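# Clear scrap and straighten jammed billets on feed ramp

## Task

Get both scrap pieces, the square block and the hexagonal slice, into the scrap tray; a piece may be released as soon as some part of it is over the tray. All billets (short steel bars) must finish lying perpendicular across the ramp, next to each other in a single tight row resting against the stop. The final arrangement must stay put with no robot support, and anything the robot last contacts must not settle by more than roughly a fingernail's width once let go, or the task fails.

## Robot and tools

Robot: two arms, left_arm and right_arm, each ending in a parallel two-finger gripper. Each wrist carries a camera: cam_left_wrist and cam_right_wrist, both 896x504 pixels.

Scene frame (shared by both arms): origin on the table surface midway between the arms, +x out over the table, +z up, and left_arm sits on the +y side. The arm names do not tell you which side of an image something is on. Positions are in metres, orientation is a quaternion in w,x,y,z order, velocities in m/s and rad/s. The printed hand position can be a little off, more so when the arm reaches far.

Gripper axes: fingers point along the gripper's own +z and close along its own y. The reported position is the point between the pads when closed, about 2 cm short of the fingertips; closing pushes the tips roughly 10 mm further along +z.

Row layout: every motion uses a row of exactly 14 numbers, each from -1 to 1, covering both arms even when only one moves. Order: left_arm dx, dy, dz, rx, ry, rz, opening, then right_arm dx, dy, dz, rx, ry, rz, opening. The first six per arm are an offset, not a pose: expressed in that gripper's own axes, counted from the gripper pose shown in the most recent result that includes it (before any such result in the scene, and for a second or later call within one reply, counted from where the arm is when the action begins). Scale: 1.0 equals 0.6 m for dx, dy, dz and 180 degrees for rotation; rx, ry, rz form a single rotation vector. Opening is absolute: +1 fully open (0.084 m), -1 closed. All zeros does not mean stay still; it drives the arm back to its reference pose. An arm meant to hold still should get the offset back to its desired pose in a reply's first call and zeros afterward, with the opening it should keep.

Tools:
- execute_actions {actions, pictures}: actions holds at most one item. An empty list just reports state. An item with rows (1 to 15 rows of 14 numbers) and steps (1 to 15, default 15) runs one step per row at 1/30 s each; every row is an offset from the same reference, not from the previous row, and the final row repeats if rows are fewer than steps. An item with only steps (up to 300) is a wait counted from the previous result, so your reply time is included. pictures toggles camera images.
- move {target, speed}: target is one 14-number row as above; each gripper travels in a straight line toward its target, both finishing together, lasting 0.5 to 10 s (cut off at 10 s). speed is top path speed in m/s, 0.002 to 0.5, default 0.25; rotation capped at twice that in rad/s. Opening is sent at the start. It does not avoid obstacles or the other arm, and grippers may lag, drift or overshoot speed, especially with a nearly straight arm. Faster contact and targets set deeper past contact press harder.
- wait {seconds}: 0 to 10 s of letting the scene run with nothing new sent.
- zoom_image {camera, region}: region is [x0, y0, x1, y1] in pixels of that camera's latest full image, top-left origin, at most 504x504.
- finished_scene {scene}: ends and grades the current scene (pass its number); irreversible. Replying without any tool call ends everything.

Per-step limits: the commanded pose is clipped to within 70 mm and 16 degrees of the measured pose, so a distant target may need several actions; after an action the arm only continues to its last clipped pose. Position takes priority over orientation if both cannot be met. Joint speed is capped at 3.14 rad/s.

Reading results: each arm's line gives position, quat and velocities; grip_measured is the actual finger opening on the command scale. To keep hold of something, command an opening well below grip_measured (lower squeezes harder, up to about 24 N per pad). A Hand target line shows where the controller is currently driving each gripper. A move adds a move: line with the outcome (done, off_target, moving, held, fault), limits that acted (paced = pose clipped; held = some steps blocked, after which the arm may jump faster), and each gripper's distance from target. HELD marks steps whose command was not fully sent; pose unreachable means the clearance check altered or blocked that arm's command.

Avoid: knocking anything off the table; letting arms collide or push each other; dropping, slamming or shoving objects hard; excessive contact torque (load limits: waist and shoulder 44.5, elbow and forearm roll 26.7, wrist pitch and wrist roll 17.8 N m, held weight included), which stops the arm, backs it off and freezes it for 10 s. Holding loads heats motors: MOTOR HOT appears from 65 °C, and at 80 °C the arm is braked (OVER-TEMPERATURE FAULT). Expect occasional brief tugs on held parts or pushes on loose ones. Time spent thinking counts as the simulation keeps running, so keep replies short and motion smooth.

Each tool is called after "Call:" in YAML: its name, and indented under it one key for each argument.

## Session

Call:
execute_actions:
  actions: []

Scene clock: 0.00 s of 6000.00 s.
left_arm: end_effector_position=(+0.1293, +0.1876, +0.1645) grip_measured=+1.00 end_effector_quat_wxyz=(+0.288, +0.648, -0.697, +0.109) end_effector_velocity=(-0.000, -0.000, -0.000) end_effector_angular_velocity=(-0.001, +0.001, -0.000) | right_arm: end_effector_position=(+0.5791, -0.0972, +0.1145) grip_measured=+1.00 end_effector_quat_wxyz=(-0.149, +0.987, +0.030, -0.061) end_effector_velocity=(-0.000, -0.000, -0.000) end_effector_angular_velocity=(+0.000, +0.001, -0.000)
Joint positions: left_arm=[ 0.21  -0.806 -0.24  -0.527  1.432  1.917  0.084] | right_arm=[ 0.443  0.773 -1.9    0.355  1.146  0.225  0.084]
Joint velocities: left_arm=[-0.     0.001  0.    -0.001  0.     0.    -0.   ] | right_arm=[-0.    -0.     0.001  0.001  0.    -0.     0.   ]
Hand target (left_arm): +0.129, +0.188, +0.165; +0.288, +0.648, -0.697, +0.109
Hand target (right_arm): +0.579, -0.097, +0.115; -0.149, +0.987, +0.030, -0.061

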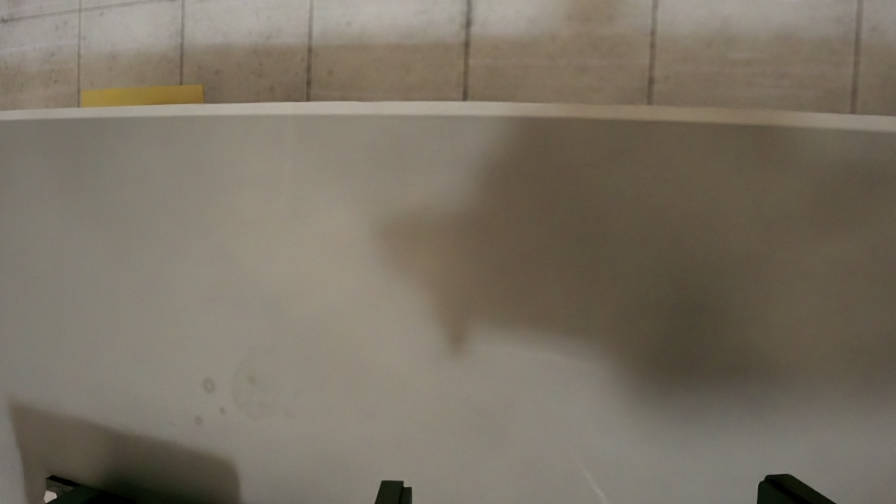

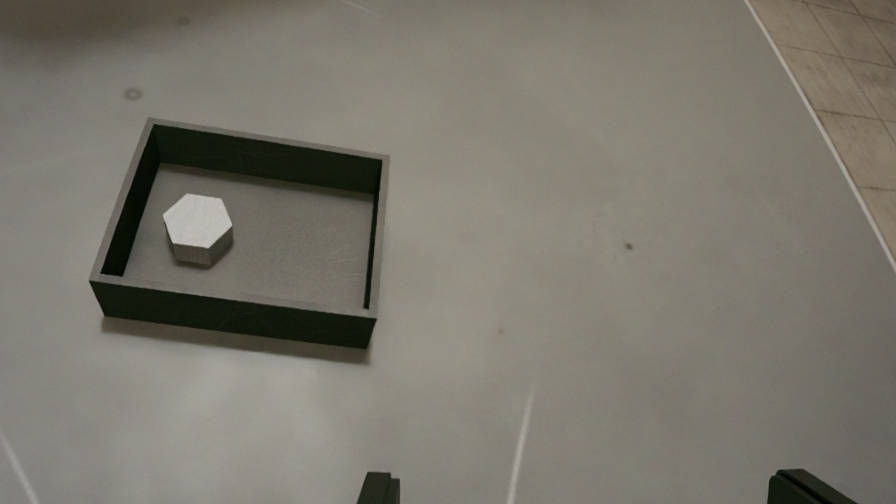

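Call:
move:
  target: [0,0,0,0,0,0,1,-0.283,-0.11,-0.283,-0.095,0.039,0.019,1]

Scene clock: 5.73 s of 6000.00 s.
left_arm: end_effector_position=(+0.1293, +0.1876, +0.1645) grip_measured=+1.00 end_effector_quat_wxyz=(+0.288, +0.648, -0.697, +0.109) end_effector_velocity=(+0.000, -0.000, +0.000) end_effector_angular_velocity=(-0.000, -0.000, +0.001) | right_arm: end_effector_position=(+0.4306, -0.0966, +0.3142) grip_measured=+1.00 end_effector_quat_wxyz=(-0.001, +1.000, -0.000, -0.000) end_effector_velocity=(-0.001, +0.001, +0.002) end_effector_angular_velocity=(-0.000, -0.002, +0.000)
Joint positions: left_arm=[ 0.21  -0.806 -0.24  -0.527  1.432  1.917  0.084] | right_arm=[ 0.69   0.213 -1.652  0.001  1.439  0.683  0.084]
Joint velocities: left_arm=[ 0.    -0.    -0.    -0.001 -0.    -0.     0.   ] | right_arm=[ 0.003 -0.003 -0.002 -0.001  0.003  0.003  0.   ]
Hand target (left_arm): +0.129, +0.188, +0.165; +0.288, +0.648, -0.697, +0.109
Hand target (right_arm): +0.431, -0.096, +0.315; -0.001, +1.000, +0.000, +0.000
Off the commanded pose (left_arm): 0.000 m, 0 deg.
Off the commanded pose (right_arm): 0.001 m, 0 deg.
After step 90, 1.07 s passed at rest.
move: done

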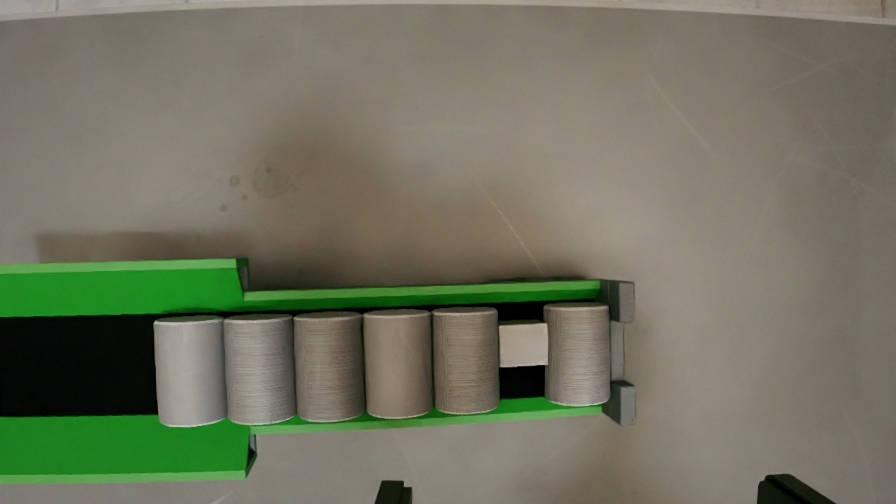

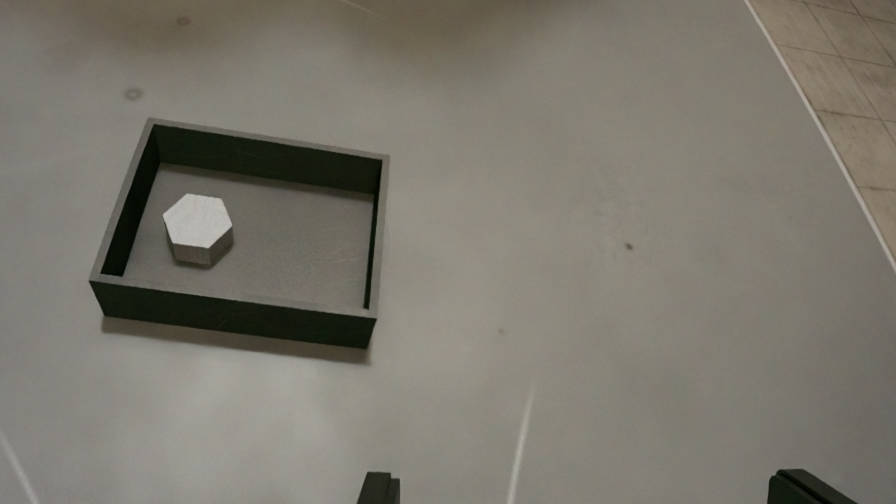

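Call:
move:
  target: [0,0,0,0,0,0,1,0,0.024,0.17,0,0,0,1]

Call:
move:
  target: [0,0,0,0,0,0,1,0,0,0,0,0,0.5,1]
  speed: 0.5

Scene clock: 11.23 s of 6000.00 s.
left_arm: end_effector_position=(+0.1293, +0.1876, +0.1645) grip_measured=+1.00 end_effector_quat_wxyz=(+0.288, +0.648, -0.697, +0.109) end_effector_velocity=(+0.000, +0.000, +0.000) end_effector_angular_velocity=(+0.000, -0.001, -0.000) | right_arm: end_effector_position=(+0.4305, -0.1107, +0.2126) grip_measured=+1.00 end_effector_quat_wxyz=(-0.001, +1.000, +0.000, -0.000) end_effector_velocity=(+0.000, -0.000, -0.002) end_effector_angular_velocity=(+0.001, -0.000, -0.000)
Joint positions: left_arm=[ 0.21  -0.806 -0.24  -0.527  1.432  1.917  0.084] | right_arm=[ 0.67   0.201 -1.345  0.001  1.144  0.662  0.084]
Joint velocities: left_arm=[ 0.    -0.001 -0.     0.     0.     0.    -0.   ] | right_arm=[-0.     0.001  0.004  0.    -0.005 -0.     0.   ]
Hand target (left_arm): +0.129, +0.188, +0.165; +0.288, +0.648, -0.697, +0.109
Hand target (right_arm): +0.430, -0.111, +0.212; -0.001, +1.000, +0.000, -0.000
Off the commanded pose (left_arm): 0.000 m, 0 deg.
Off the commanded pose (right_arm): 0.000 m, 0 deg.
After step 90, 1.43 s passed at rest.
move: done

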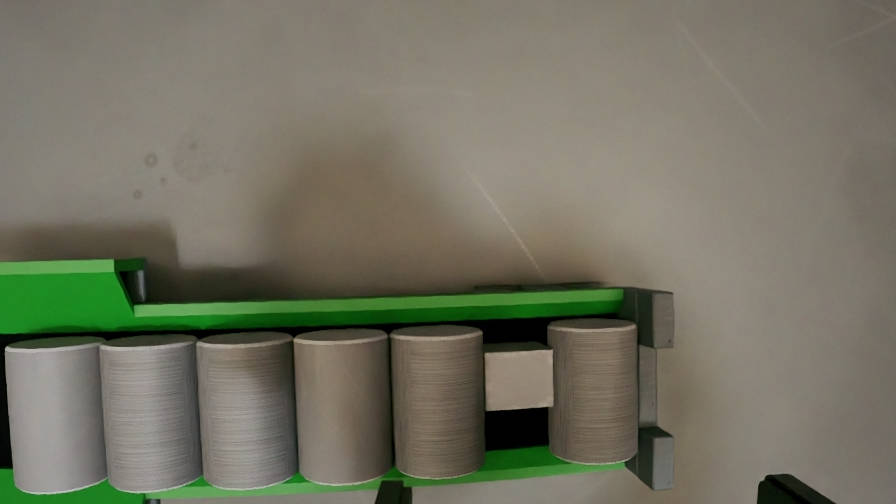

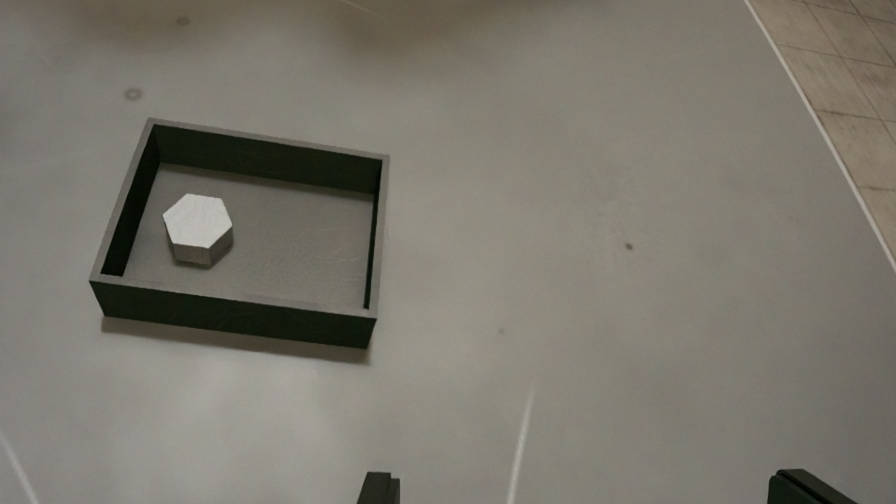

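Scene clock: 13.47 s of 6000.00 s.
left_arm: end_effector_position=(+0.1293, +0.1876, +0.1645) grip_measured=+1.00 end_effector_quat_wxyz=(+0.288, +0.648, -0.697, +0.109) end_effector_velocity=(-0.000, +0.000, -0.000) end_effector_angular_velocity=(+0.001, -0.001, -0.001) | right_arm: end_effector_position=(+0.4305, -0.1107, +0.2126) grip_measured=+1.00 end_effector_quat_wxyz=(-0.001, +0.708, -0.707, -0.001) end_effector_velocity=(+0.000, -0.000, +0.000) end_effector_angular_velocity=(-0.003, -0.002, -0.012)
Joint positions: left_arm=[ 0.21  -0.806 -0.24  -0.527  1.432  1.917  0.084] | right_arm=[ 0.67   0.201 -1.345  0.002  1.143  2.231  0.084]
Joint velocities: left_arm=[ 0.    -0.001  0.     0.001 -0.     0.    -0.   ] | right_arm=[ 0.001  0.    -0.001 -0.004  0.001  0.015  0.   ]
Hand target (left_arm): +0.129, +0.188, +0.165; +0.288, +0.648, -0.697, +0.109
Hand target (right_arm): +0.430, -0.111, +0.213; -0.000, +0.707, -0.707, -0.001
Off the commanded pose (left_arm): 0.000 m, 0 deg.
Off the commanded pose (right_arm): 0.000 m, 0 deg.
move: done

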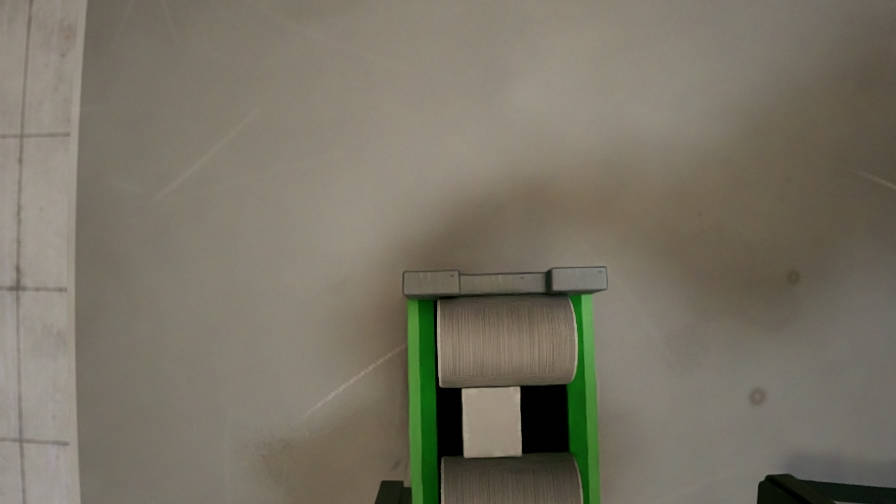

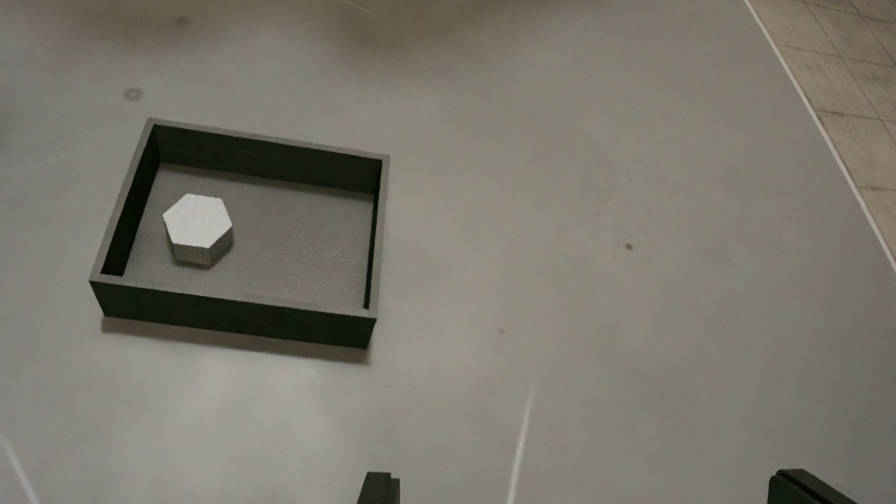

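Call:
move:
  target: [0,0,0,0,0,0,1,-0.006,-0.023,0.11,0,0,-0.012,-0.15]

Scene clock: 19.27 s of 6000.00 s.
left_arm: end_effector_position=(+0.1293, +0.1876, +0.1645) grip_measured=+1.00 end_effector_quat_wxyz=(+0.288, +0.648, -0.697, +0.109) end_effector_velocity=(+0.000, -0.000, +0.000) end_effector_angular_velocity=(-0.001, -0.000, +0.001) | right_arm: end_effector_position=(+0.4442, -0.1068, +0.1471) grip_measured=-0.16 end_effector_quat_wxyz=(-0.001, +0.721, -0.693, -0.001) end_effector_velocity=(-0.000, -0.001, -0.004) end_effector_angular_velocity=(-0.004, +0.003, +0.003)
Joint positions: left_arm=[ 0.21  -0.806 -0.24  -0.527  1.432  1.917  0.084] | right_arm=[ 0.66   0.308 -1.298  0.002  0.988  2.183  0.037]
Joint velocities: left_arm=[ 0.     0.    -0.    -0.001 -0.001  0.    -0.   ] | right_arm=[-0.     0.007  0.003 -0.002 -0.005 -0.003 -0.   ]
Hand target (left_arm): +0.129, +0.188, +0.165; +0.288, +0.648, -0.697, +0.109
Hand target (right_arm): +0.444, -0.107, +0.147; -0.001, +0.721, -0.693, -0.001
Off the commanded pose (left_arm): 0.000 m, 0 deg.
Off the commanded pose (right_arm): 0.001 m, 0 deg.
After step 90, 1.87 s passed at rest.
move: done

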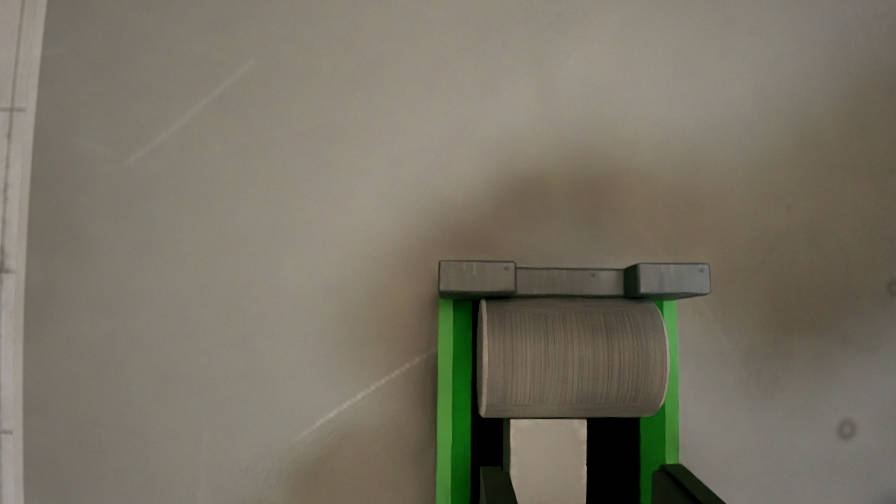

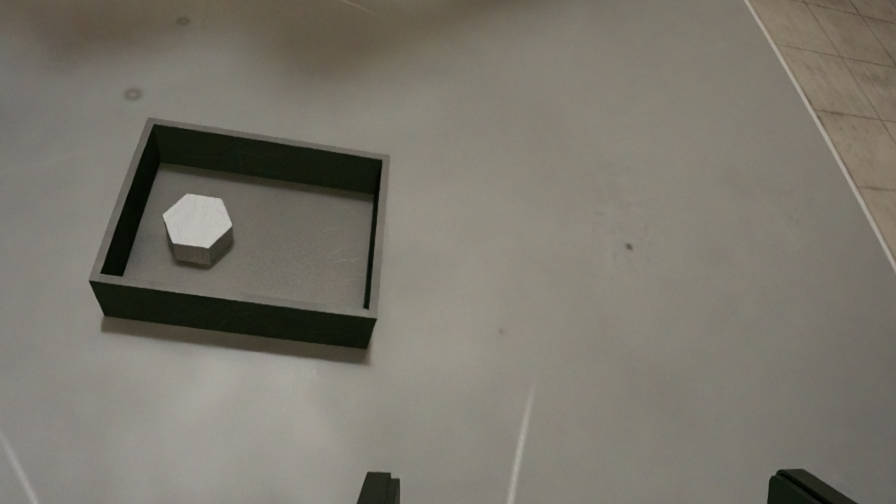

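Call:
move:
  target: [0,0,0,0,0,0,1,0,-0.003,0.06,0,0,0,-0.22]
  speed: 0.05

Scene clock: 22.00 s of 6000.00 s.
left_arm: end_effector_position=(+0.1293, +0.1876, +0.1645) grip_measured=+1.00 end_effector_quat_wxyz=(+0.288, +0.648, -0.697, +0.109) end_effector_velocity=(+0.000, +0.000, +0.000) end_effector_angular_velocity=(+0.001, -0.001, +0.000) | right_arm: end_effector_position=(+0.4460, -0.1065, +0.1116) grip_measured=-0.24 end_effector_quat_wxyz=(-0.001, +0.721, -0.693, -0.001) end_effector_velocity=(-0.000, -0.000, -0.003) end_effector_angular_velocity=(-0.001, +0.000, +0.000)
Joint positions: left_arm=[ 0.21  -0.806 -0.24  -0.527  1.432  1.917  0.084] | right_arm=[ 0.658  0.362 -1.265  0.002  0.901  2.181  0.034]
Joint velocities: left_arm=[-0. -0. -0.  0. -0. -0. -0.] | right_arm=[-0.     0.004  0.002 -0.001 -0.005  0.     0.   ]
Hand target (left_arm): +0.129, +0.188, +0.165; +0.288, +0.648, -0.697, +0.109
Hand target (right_arm): +0.446, -0.107, +0.111; -0.001, +0.721, -0.693, -0.001
Off the commanded pose (left_arm): 0.000 m, 0 deg.
Off the commanded pose (right_arm): 0.000 m, 0 deg.
move: done

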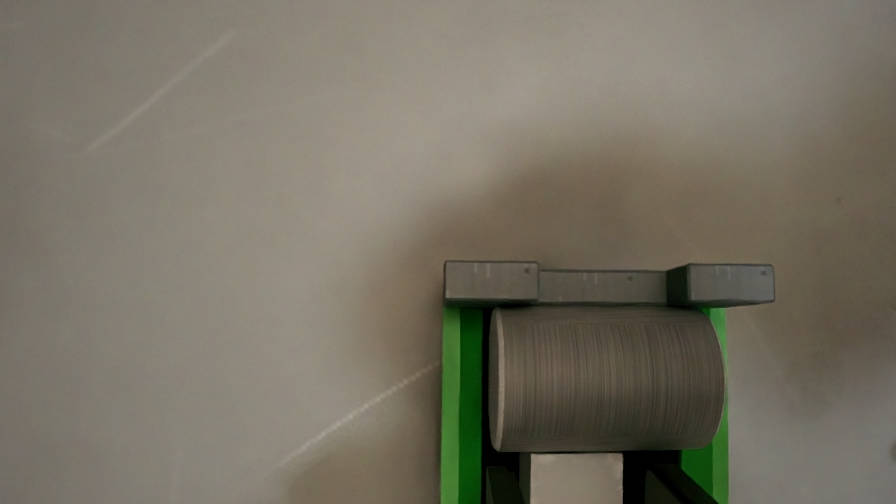

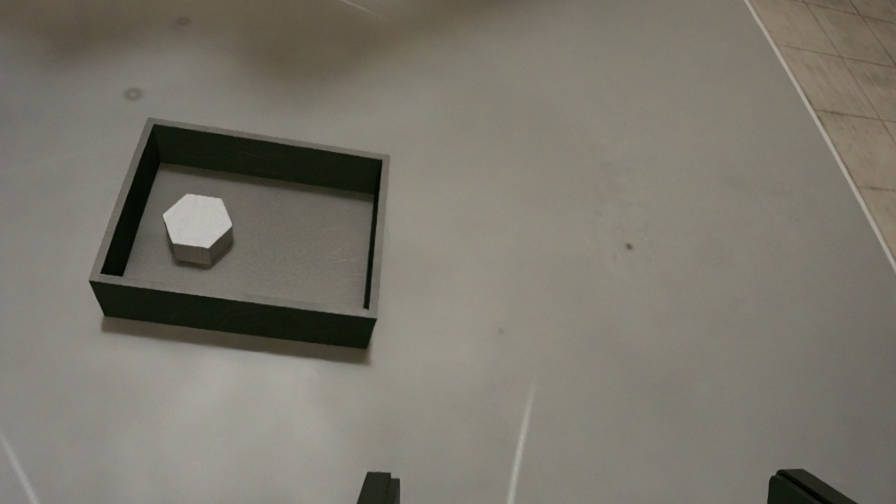

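Call:
move:
  target: [0,0,0,0,0,0,1,0,-0.002,0.03,0,0,0,-0.22]
  speed: 0.03

Call:
move:
  target: [0,0,0,0,0,0,1,0,0,0,0,0,0,-1]

Call:
move:
  target: [0,0,0,0,0,0,1,0,0,-0.06,0,0,0,-1]
  speed: 0.02

Scene clock: 25.80 s of 6000.00 s.
left_arm: end_effector_position=(+0.1293, +0.1876, +0.1645) grip_measured=+1.00 end_effector_quat_wxyz=(+0.288, +0.648, -0.697, +0.109) end_effector_velocity=(+0.000, +0.000, +0.000) end_effector_angular_velocity=(+0.000, -0.001, -0.000) | right_arm: end_effector_position=(+0.4475, -0.1057, +0.0946) grip_measured=-0.23 end_effector_quat_wxyz=(-0.002, +0.721, -0.693, -0.001) end_effector_velocity=(-0.000, -0.001, -0.003) end_effector_angular_velocity=(-0.003, +0.002, +0.001)
Joint positions: left_arm=[ 0.21  -0.806 -0.24  -0.527  1.432  1.917  0.084] | right_arm=[ 0.658  0.392 -1.255  0.003  0.859  2.18   0.034]
Joint velocities: left_arm=[-0.    -0.001  0.     0.    -0.     0.     0.   ] | right_arm=[-0.001  0.004  0.002 -0.001 -0.004 -0.001  0.   ]
Hand target (left_arm): +0.129, +0.188, +0.165; +0.288, +0.648, -0.697, +0.109
Hand target (right_arm): +0.447, -0.106, +0.094; -0.001, +0.721, -0.693, -0.001
Off the commanded pose (left_arm): 0.000 m, 0 deg.
Off the commanded pose (right_arm): 0.001 m, 0 deg.
move: done

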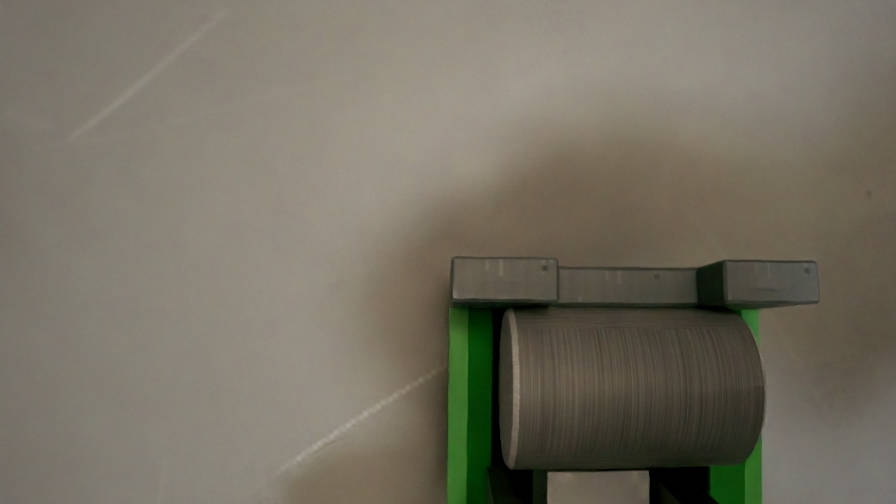

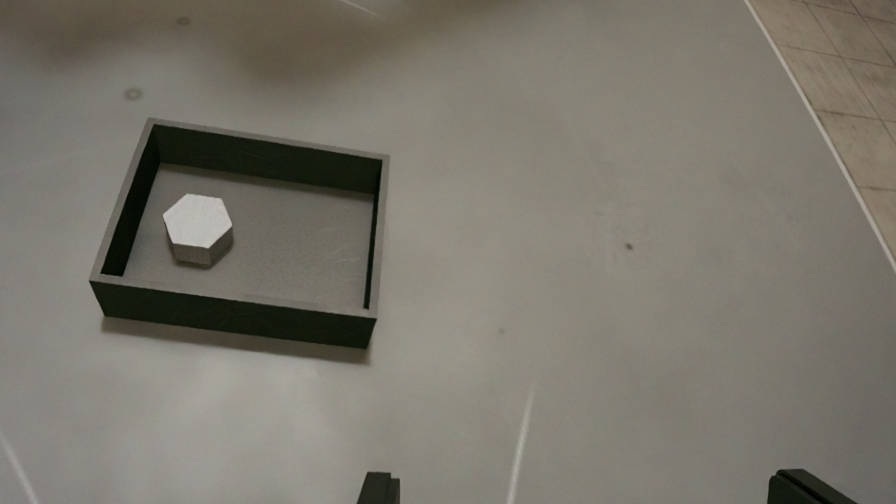

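Scene clock: 26.30 s of 6000.00 s.
left_arm: end_effector_position=(+0.1293, +0.1876, +0.1645) grip_measured=+1.00 end_effector_quat_wxyz=(+0.288, +0.648, -0.697, +0.109) end_effector_velocity=(+0.000, -0.000, -0.000) end_effector_angular_velocity=(-0.001, +0.001, +0.001) | right_arm: end_effector_position=(+0.4471, -0.1056, +0.0941) grip_measured=-0.44 end_effector_quat_wxyz=(-0.002, +0.721, -0.693, -0.001) end_effector_velocity=(+0.000, -0.000, -0.000) end_effector_angular_velocity=(-0.001, +0.001, -0.001)
Joint positions: left_arm=[ 0.21  -0.806 -0.24  -0.527  1.432  1.917  0.084] | right_arm=[ 0.658  0.392 -1.255  0.003  0.859  2.18   0.025]
Joint velocities: left_arm=[-0.     0.001 -0.    -0.001 -0.    -0.    -0.   ] | right_arm=[-0.001  0.     0.    -0.     0.001  0.    -0.   ]
Hand target (left_arm): +0.129, +0.188, +0.165; +0.288, +0.648, -0.697, +0.109
Hand target (right_arm): +0.448, -0.106, +0.095; -0.002, +0.721, -0.693, -0.001
Off the commanded pose (left_arm): 0.000 m, 0 deg.
Off the commanded pose (right_arm): 0.001 m, 0 deg.
move: done

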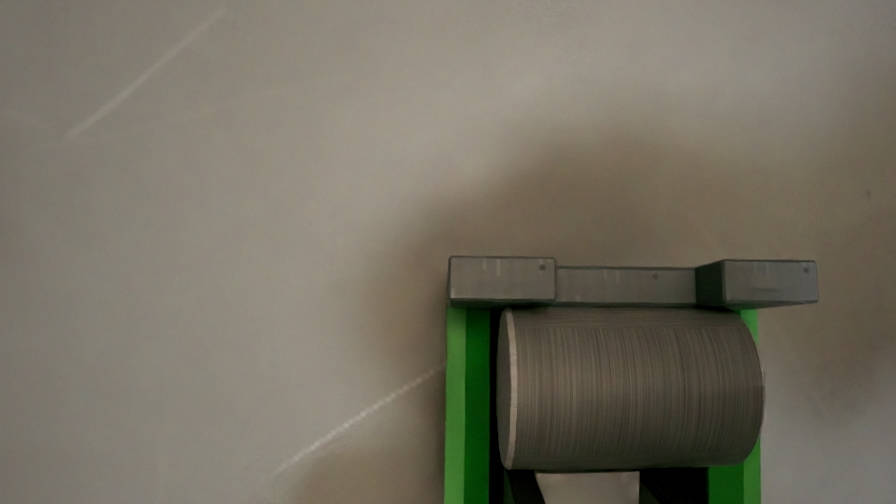

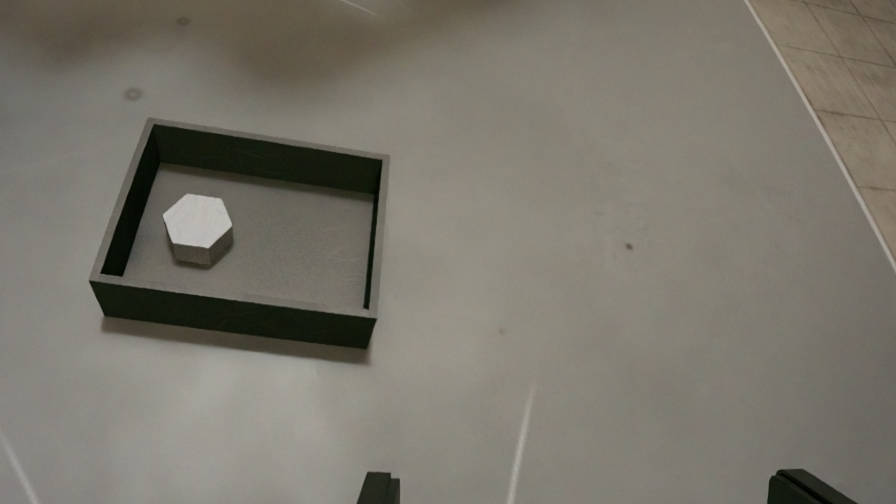

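Scene clock: 28.40 s of 6000.00 s.
left_arm: end_effector_position=(+0.1293, +0.1876, +0.1645) grip_measured=+1.00 end_effector_quat_wxyz=(+0.288, +0.648, -0.697, +0.109) end_effector_velocity=(+0.000, +0.000, +0.000) end_effector_angular_velocity=(+0.000, -0.001, +0.000) | right_arm: end_effector_position=(+0.4472, -0.1057, +0.1301) grip_measured=-0.44 end_effector_quat_wxyz=(-0.002, +0.721, -0.693, -0.001) end_effector_velocity=(-0.001, -0.001, -0.000) end_effector_angular_velocity=(-0.004, +0.004, +0.000)
Joint positions: left_arm=[ 0.21  -0.806 -0.24  -0.527  1.432  1.917  0.084] | right_arm=[ 0.658  0.339 -1.288  0.002  0.946  2.18   0.025]
Joint velocities: left_arm=[ 0. -0. -0. -0. -0.  0. -0.] | right_arm=[-0.    -0.001  0.002 -0.001  0.005  0.    -0.   ]
Hand target (left_arm): +0.129, +0.188, +0.165; +0.288, +0.648, -0.697, +0.109
Hand target (right_arm): +0.447, -0.106, +0.130; -0.002, +0.721, -0.693, -0.001
Off the commanded pose (left_arm): 0.000 m, 0 deg.
Off the commanded pose (right_arm): 0.000 m, 0 deg.
move: done

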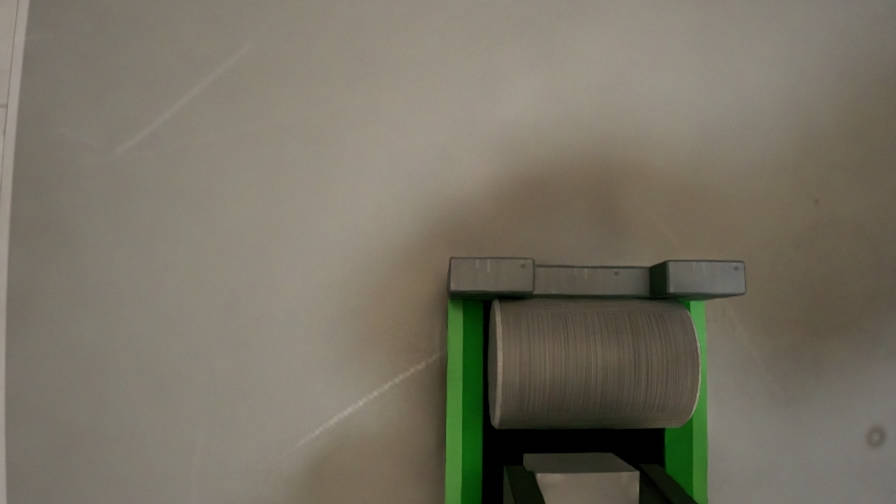

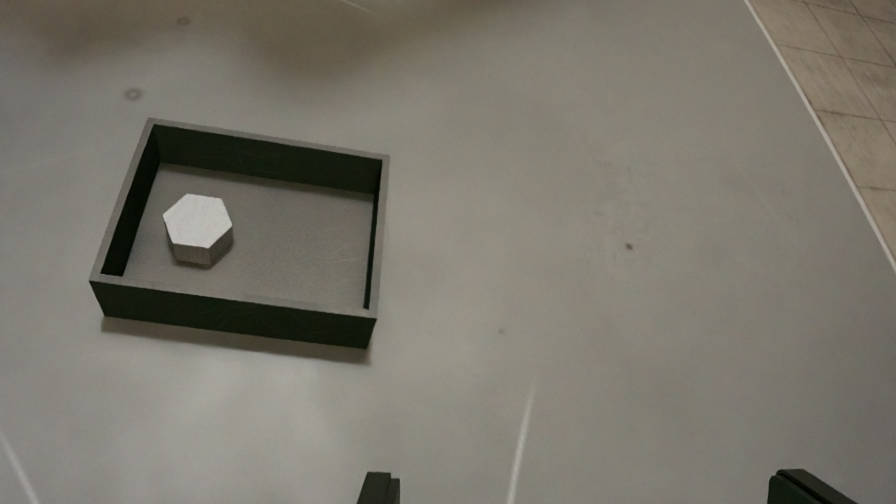

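Call:
move:
  target: [-0.28,0.045,-0.175,0,0,0,1,0,0,-0.18,0,0,0,-1]

Call:
move:
  target: [0,0,0,0,0,0,1,-0.17,0.43,0,0,0,-0.49,-1]
  speed: 0.4

Scene clock: 32.03 s of 6000.00 s.
left_arm: end_effector_position=(+0.1286, +0.3877, +0.1638) grip_measured=+1.00 end_effector_quat_wxyz=(+0.289, +0.647, -0.697, +0.108) end_effector_velocity=(+0.001, +0.002, +0.000) end_effector_angular_velocity=(-0.001, -0.001, +0.001) | right_arm: end_effector_position=(+0.4472, -0.1062, +0.2379) grip_measured=-0.44 end_effector_quat_wxyz=(-0.002, +0.721, -0.693, -0.001) end_effector_velocity=(-0.000, -0.000, +0.001) end_effector_angular_velocity=(-0.000, -0.000, +0.000)
Joint positions: left_arm=[ 0.884 -0.386 -0.551 -0.197  1.537  2.48   0.084] | right_arm=[ 0.657  0.24  -1.47   0.002  1.226  2.18   0.025]
Joint velocities: left_arm=[ 0.006  0.008 -0.007  0.002  0.001  0.004 -0.   ] | right_arm=[-0.    -0.001 -0.002 -0.     0.003 -0.    -0.   ]
Hand target (left_arm): +0.129, +0.388, +0.164; +0.289, +0.648, -0.697, +0.108
Hand target (right_arm): +0.447, -0.106, +0.238; -0.002, +0.721, -0.693, -0.001
Off the commanded pose (left_arm): 0.001 m, 0 deg.
Off the commanded pose (right_arm): 0.000 m, 0 deg.
move: done

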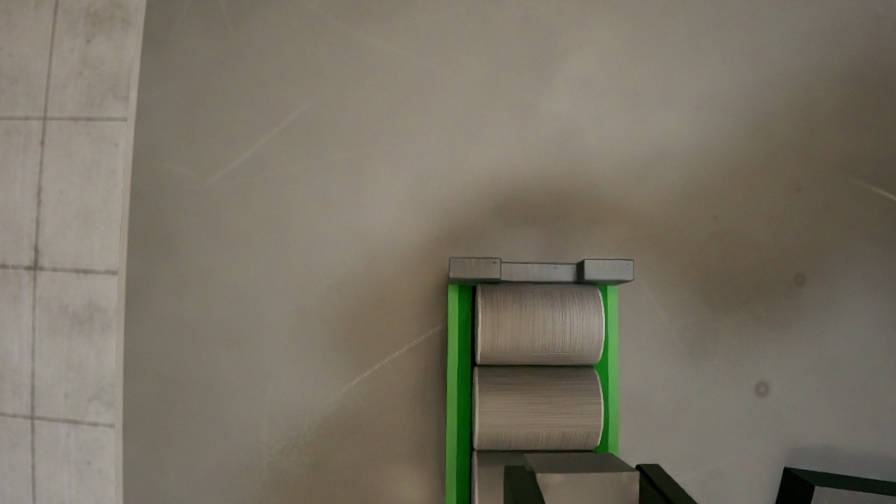

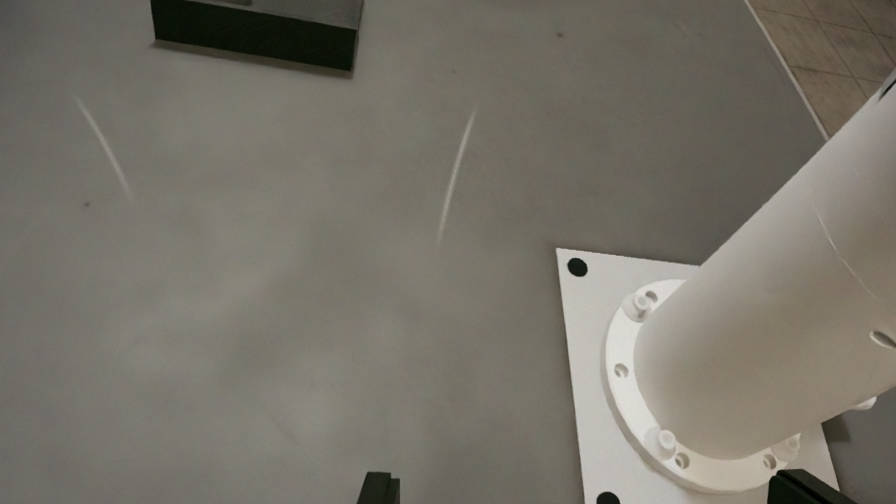

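Scene clock: 34.53 s of 6000.00 s.
left_arm: end_effector_position=(+0.1286, +0.3877, +0.1638) grip_measured=+1.00 end_effector_quat_wxyz=(+0.289, +0.647, -0.697, +0.108) end_effector_velocity=(+0.000, -0.000, +0.000) end_effector_angular_velocity=(+0.000, -0.001, +0.000) | right_arm: end_effector_position=(+0.1856, -0.0142, +0.2385) grip_measured=-0.44 end_effector_quat_wxyz=(-0.003, +1.000, +0.003, +0.000) end_effector_velocity=(-0.002, +0.001, +0.001) end_effector_angular_velocity=(+0.002, -0.001, +0.013)
Joint positions: left_arm=[ 0.884 -0.386 -0.551 -0.197  1.537  2.48   0.084] | right_arm=[ 1.19  -0.069 -1.093  0.002  1.157  1.175  0.025]
Joint velocities: left_arm=[ 0. -0.  0. -0. -0.  0. -0.] | right_arm=[ 0.005 -0.001 -0.001 -0.     0.    -0.007 -0.   ]
Hand target (left_arm): +0.129, +0.388, +0.164; +0.289, +0.647, -0.697, +0.108
Hand target (right_arm): +0.185, -0.014, +0.238; -0.003, +1.000, +0.004, +0.000
Off the commanded pose (left_arm): 0.000 m, 0 deg.
Off the commanded pose (right_arm): 0.001 m, 0 deg.
move: done

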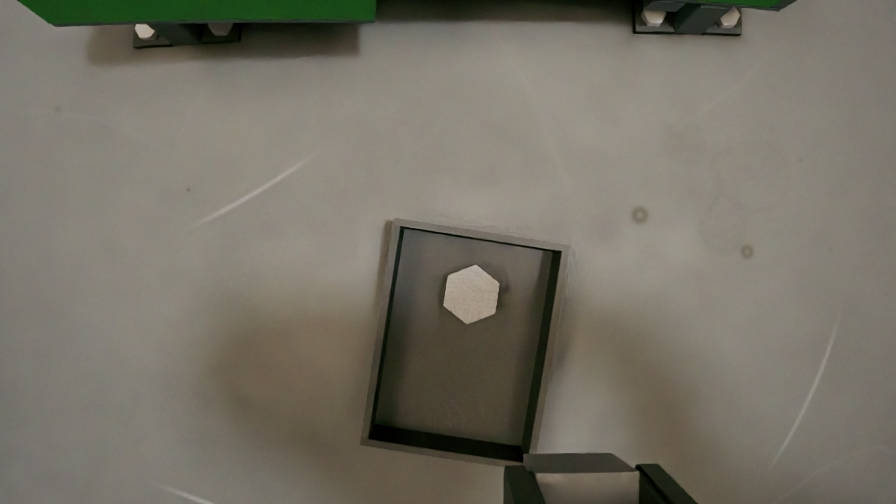

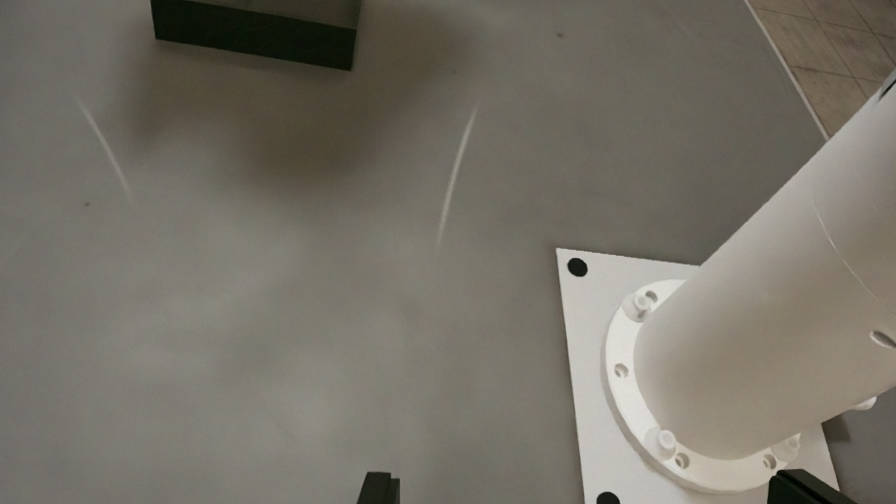

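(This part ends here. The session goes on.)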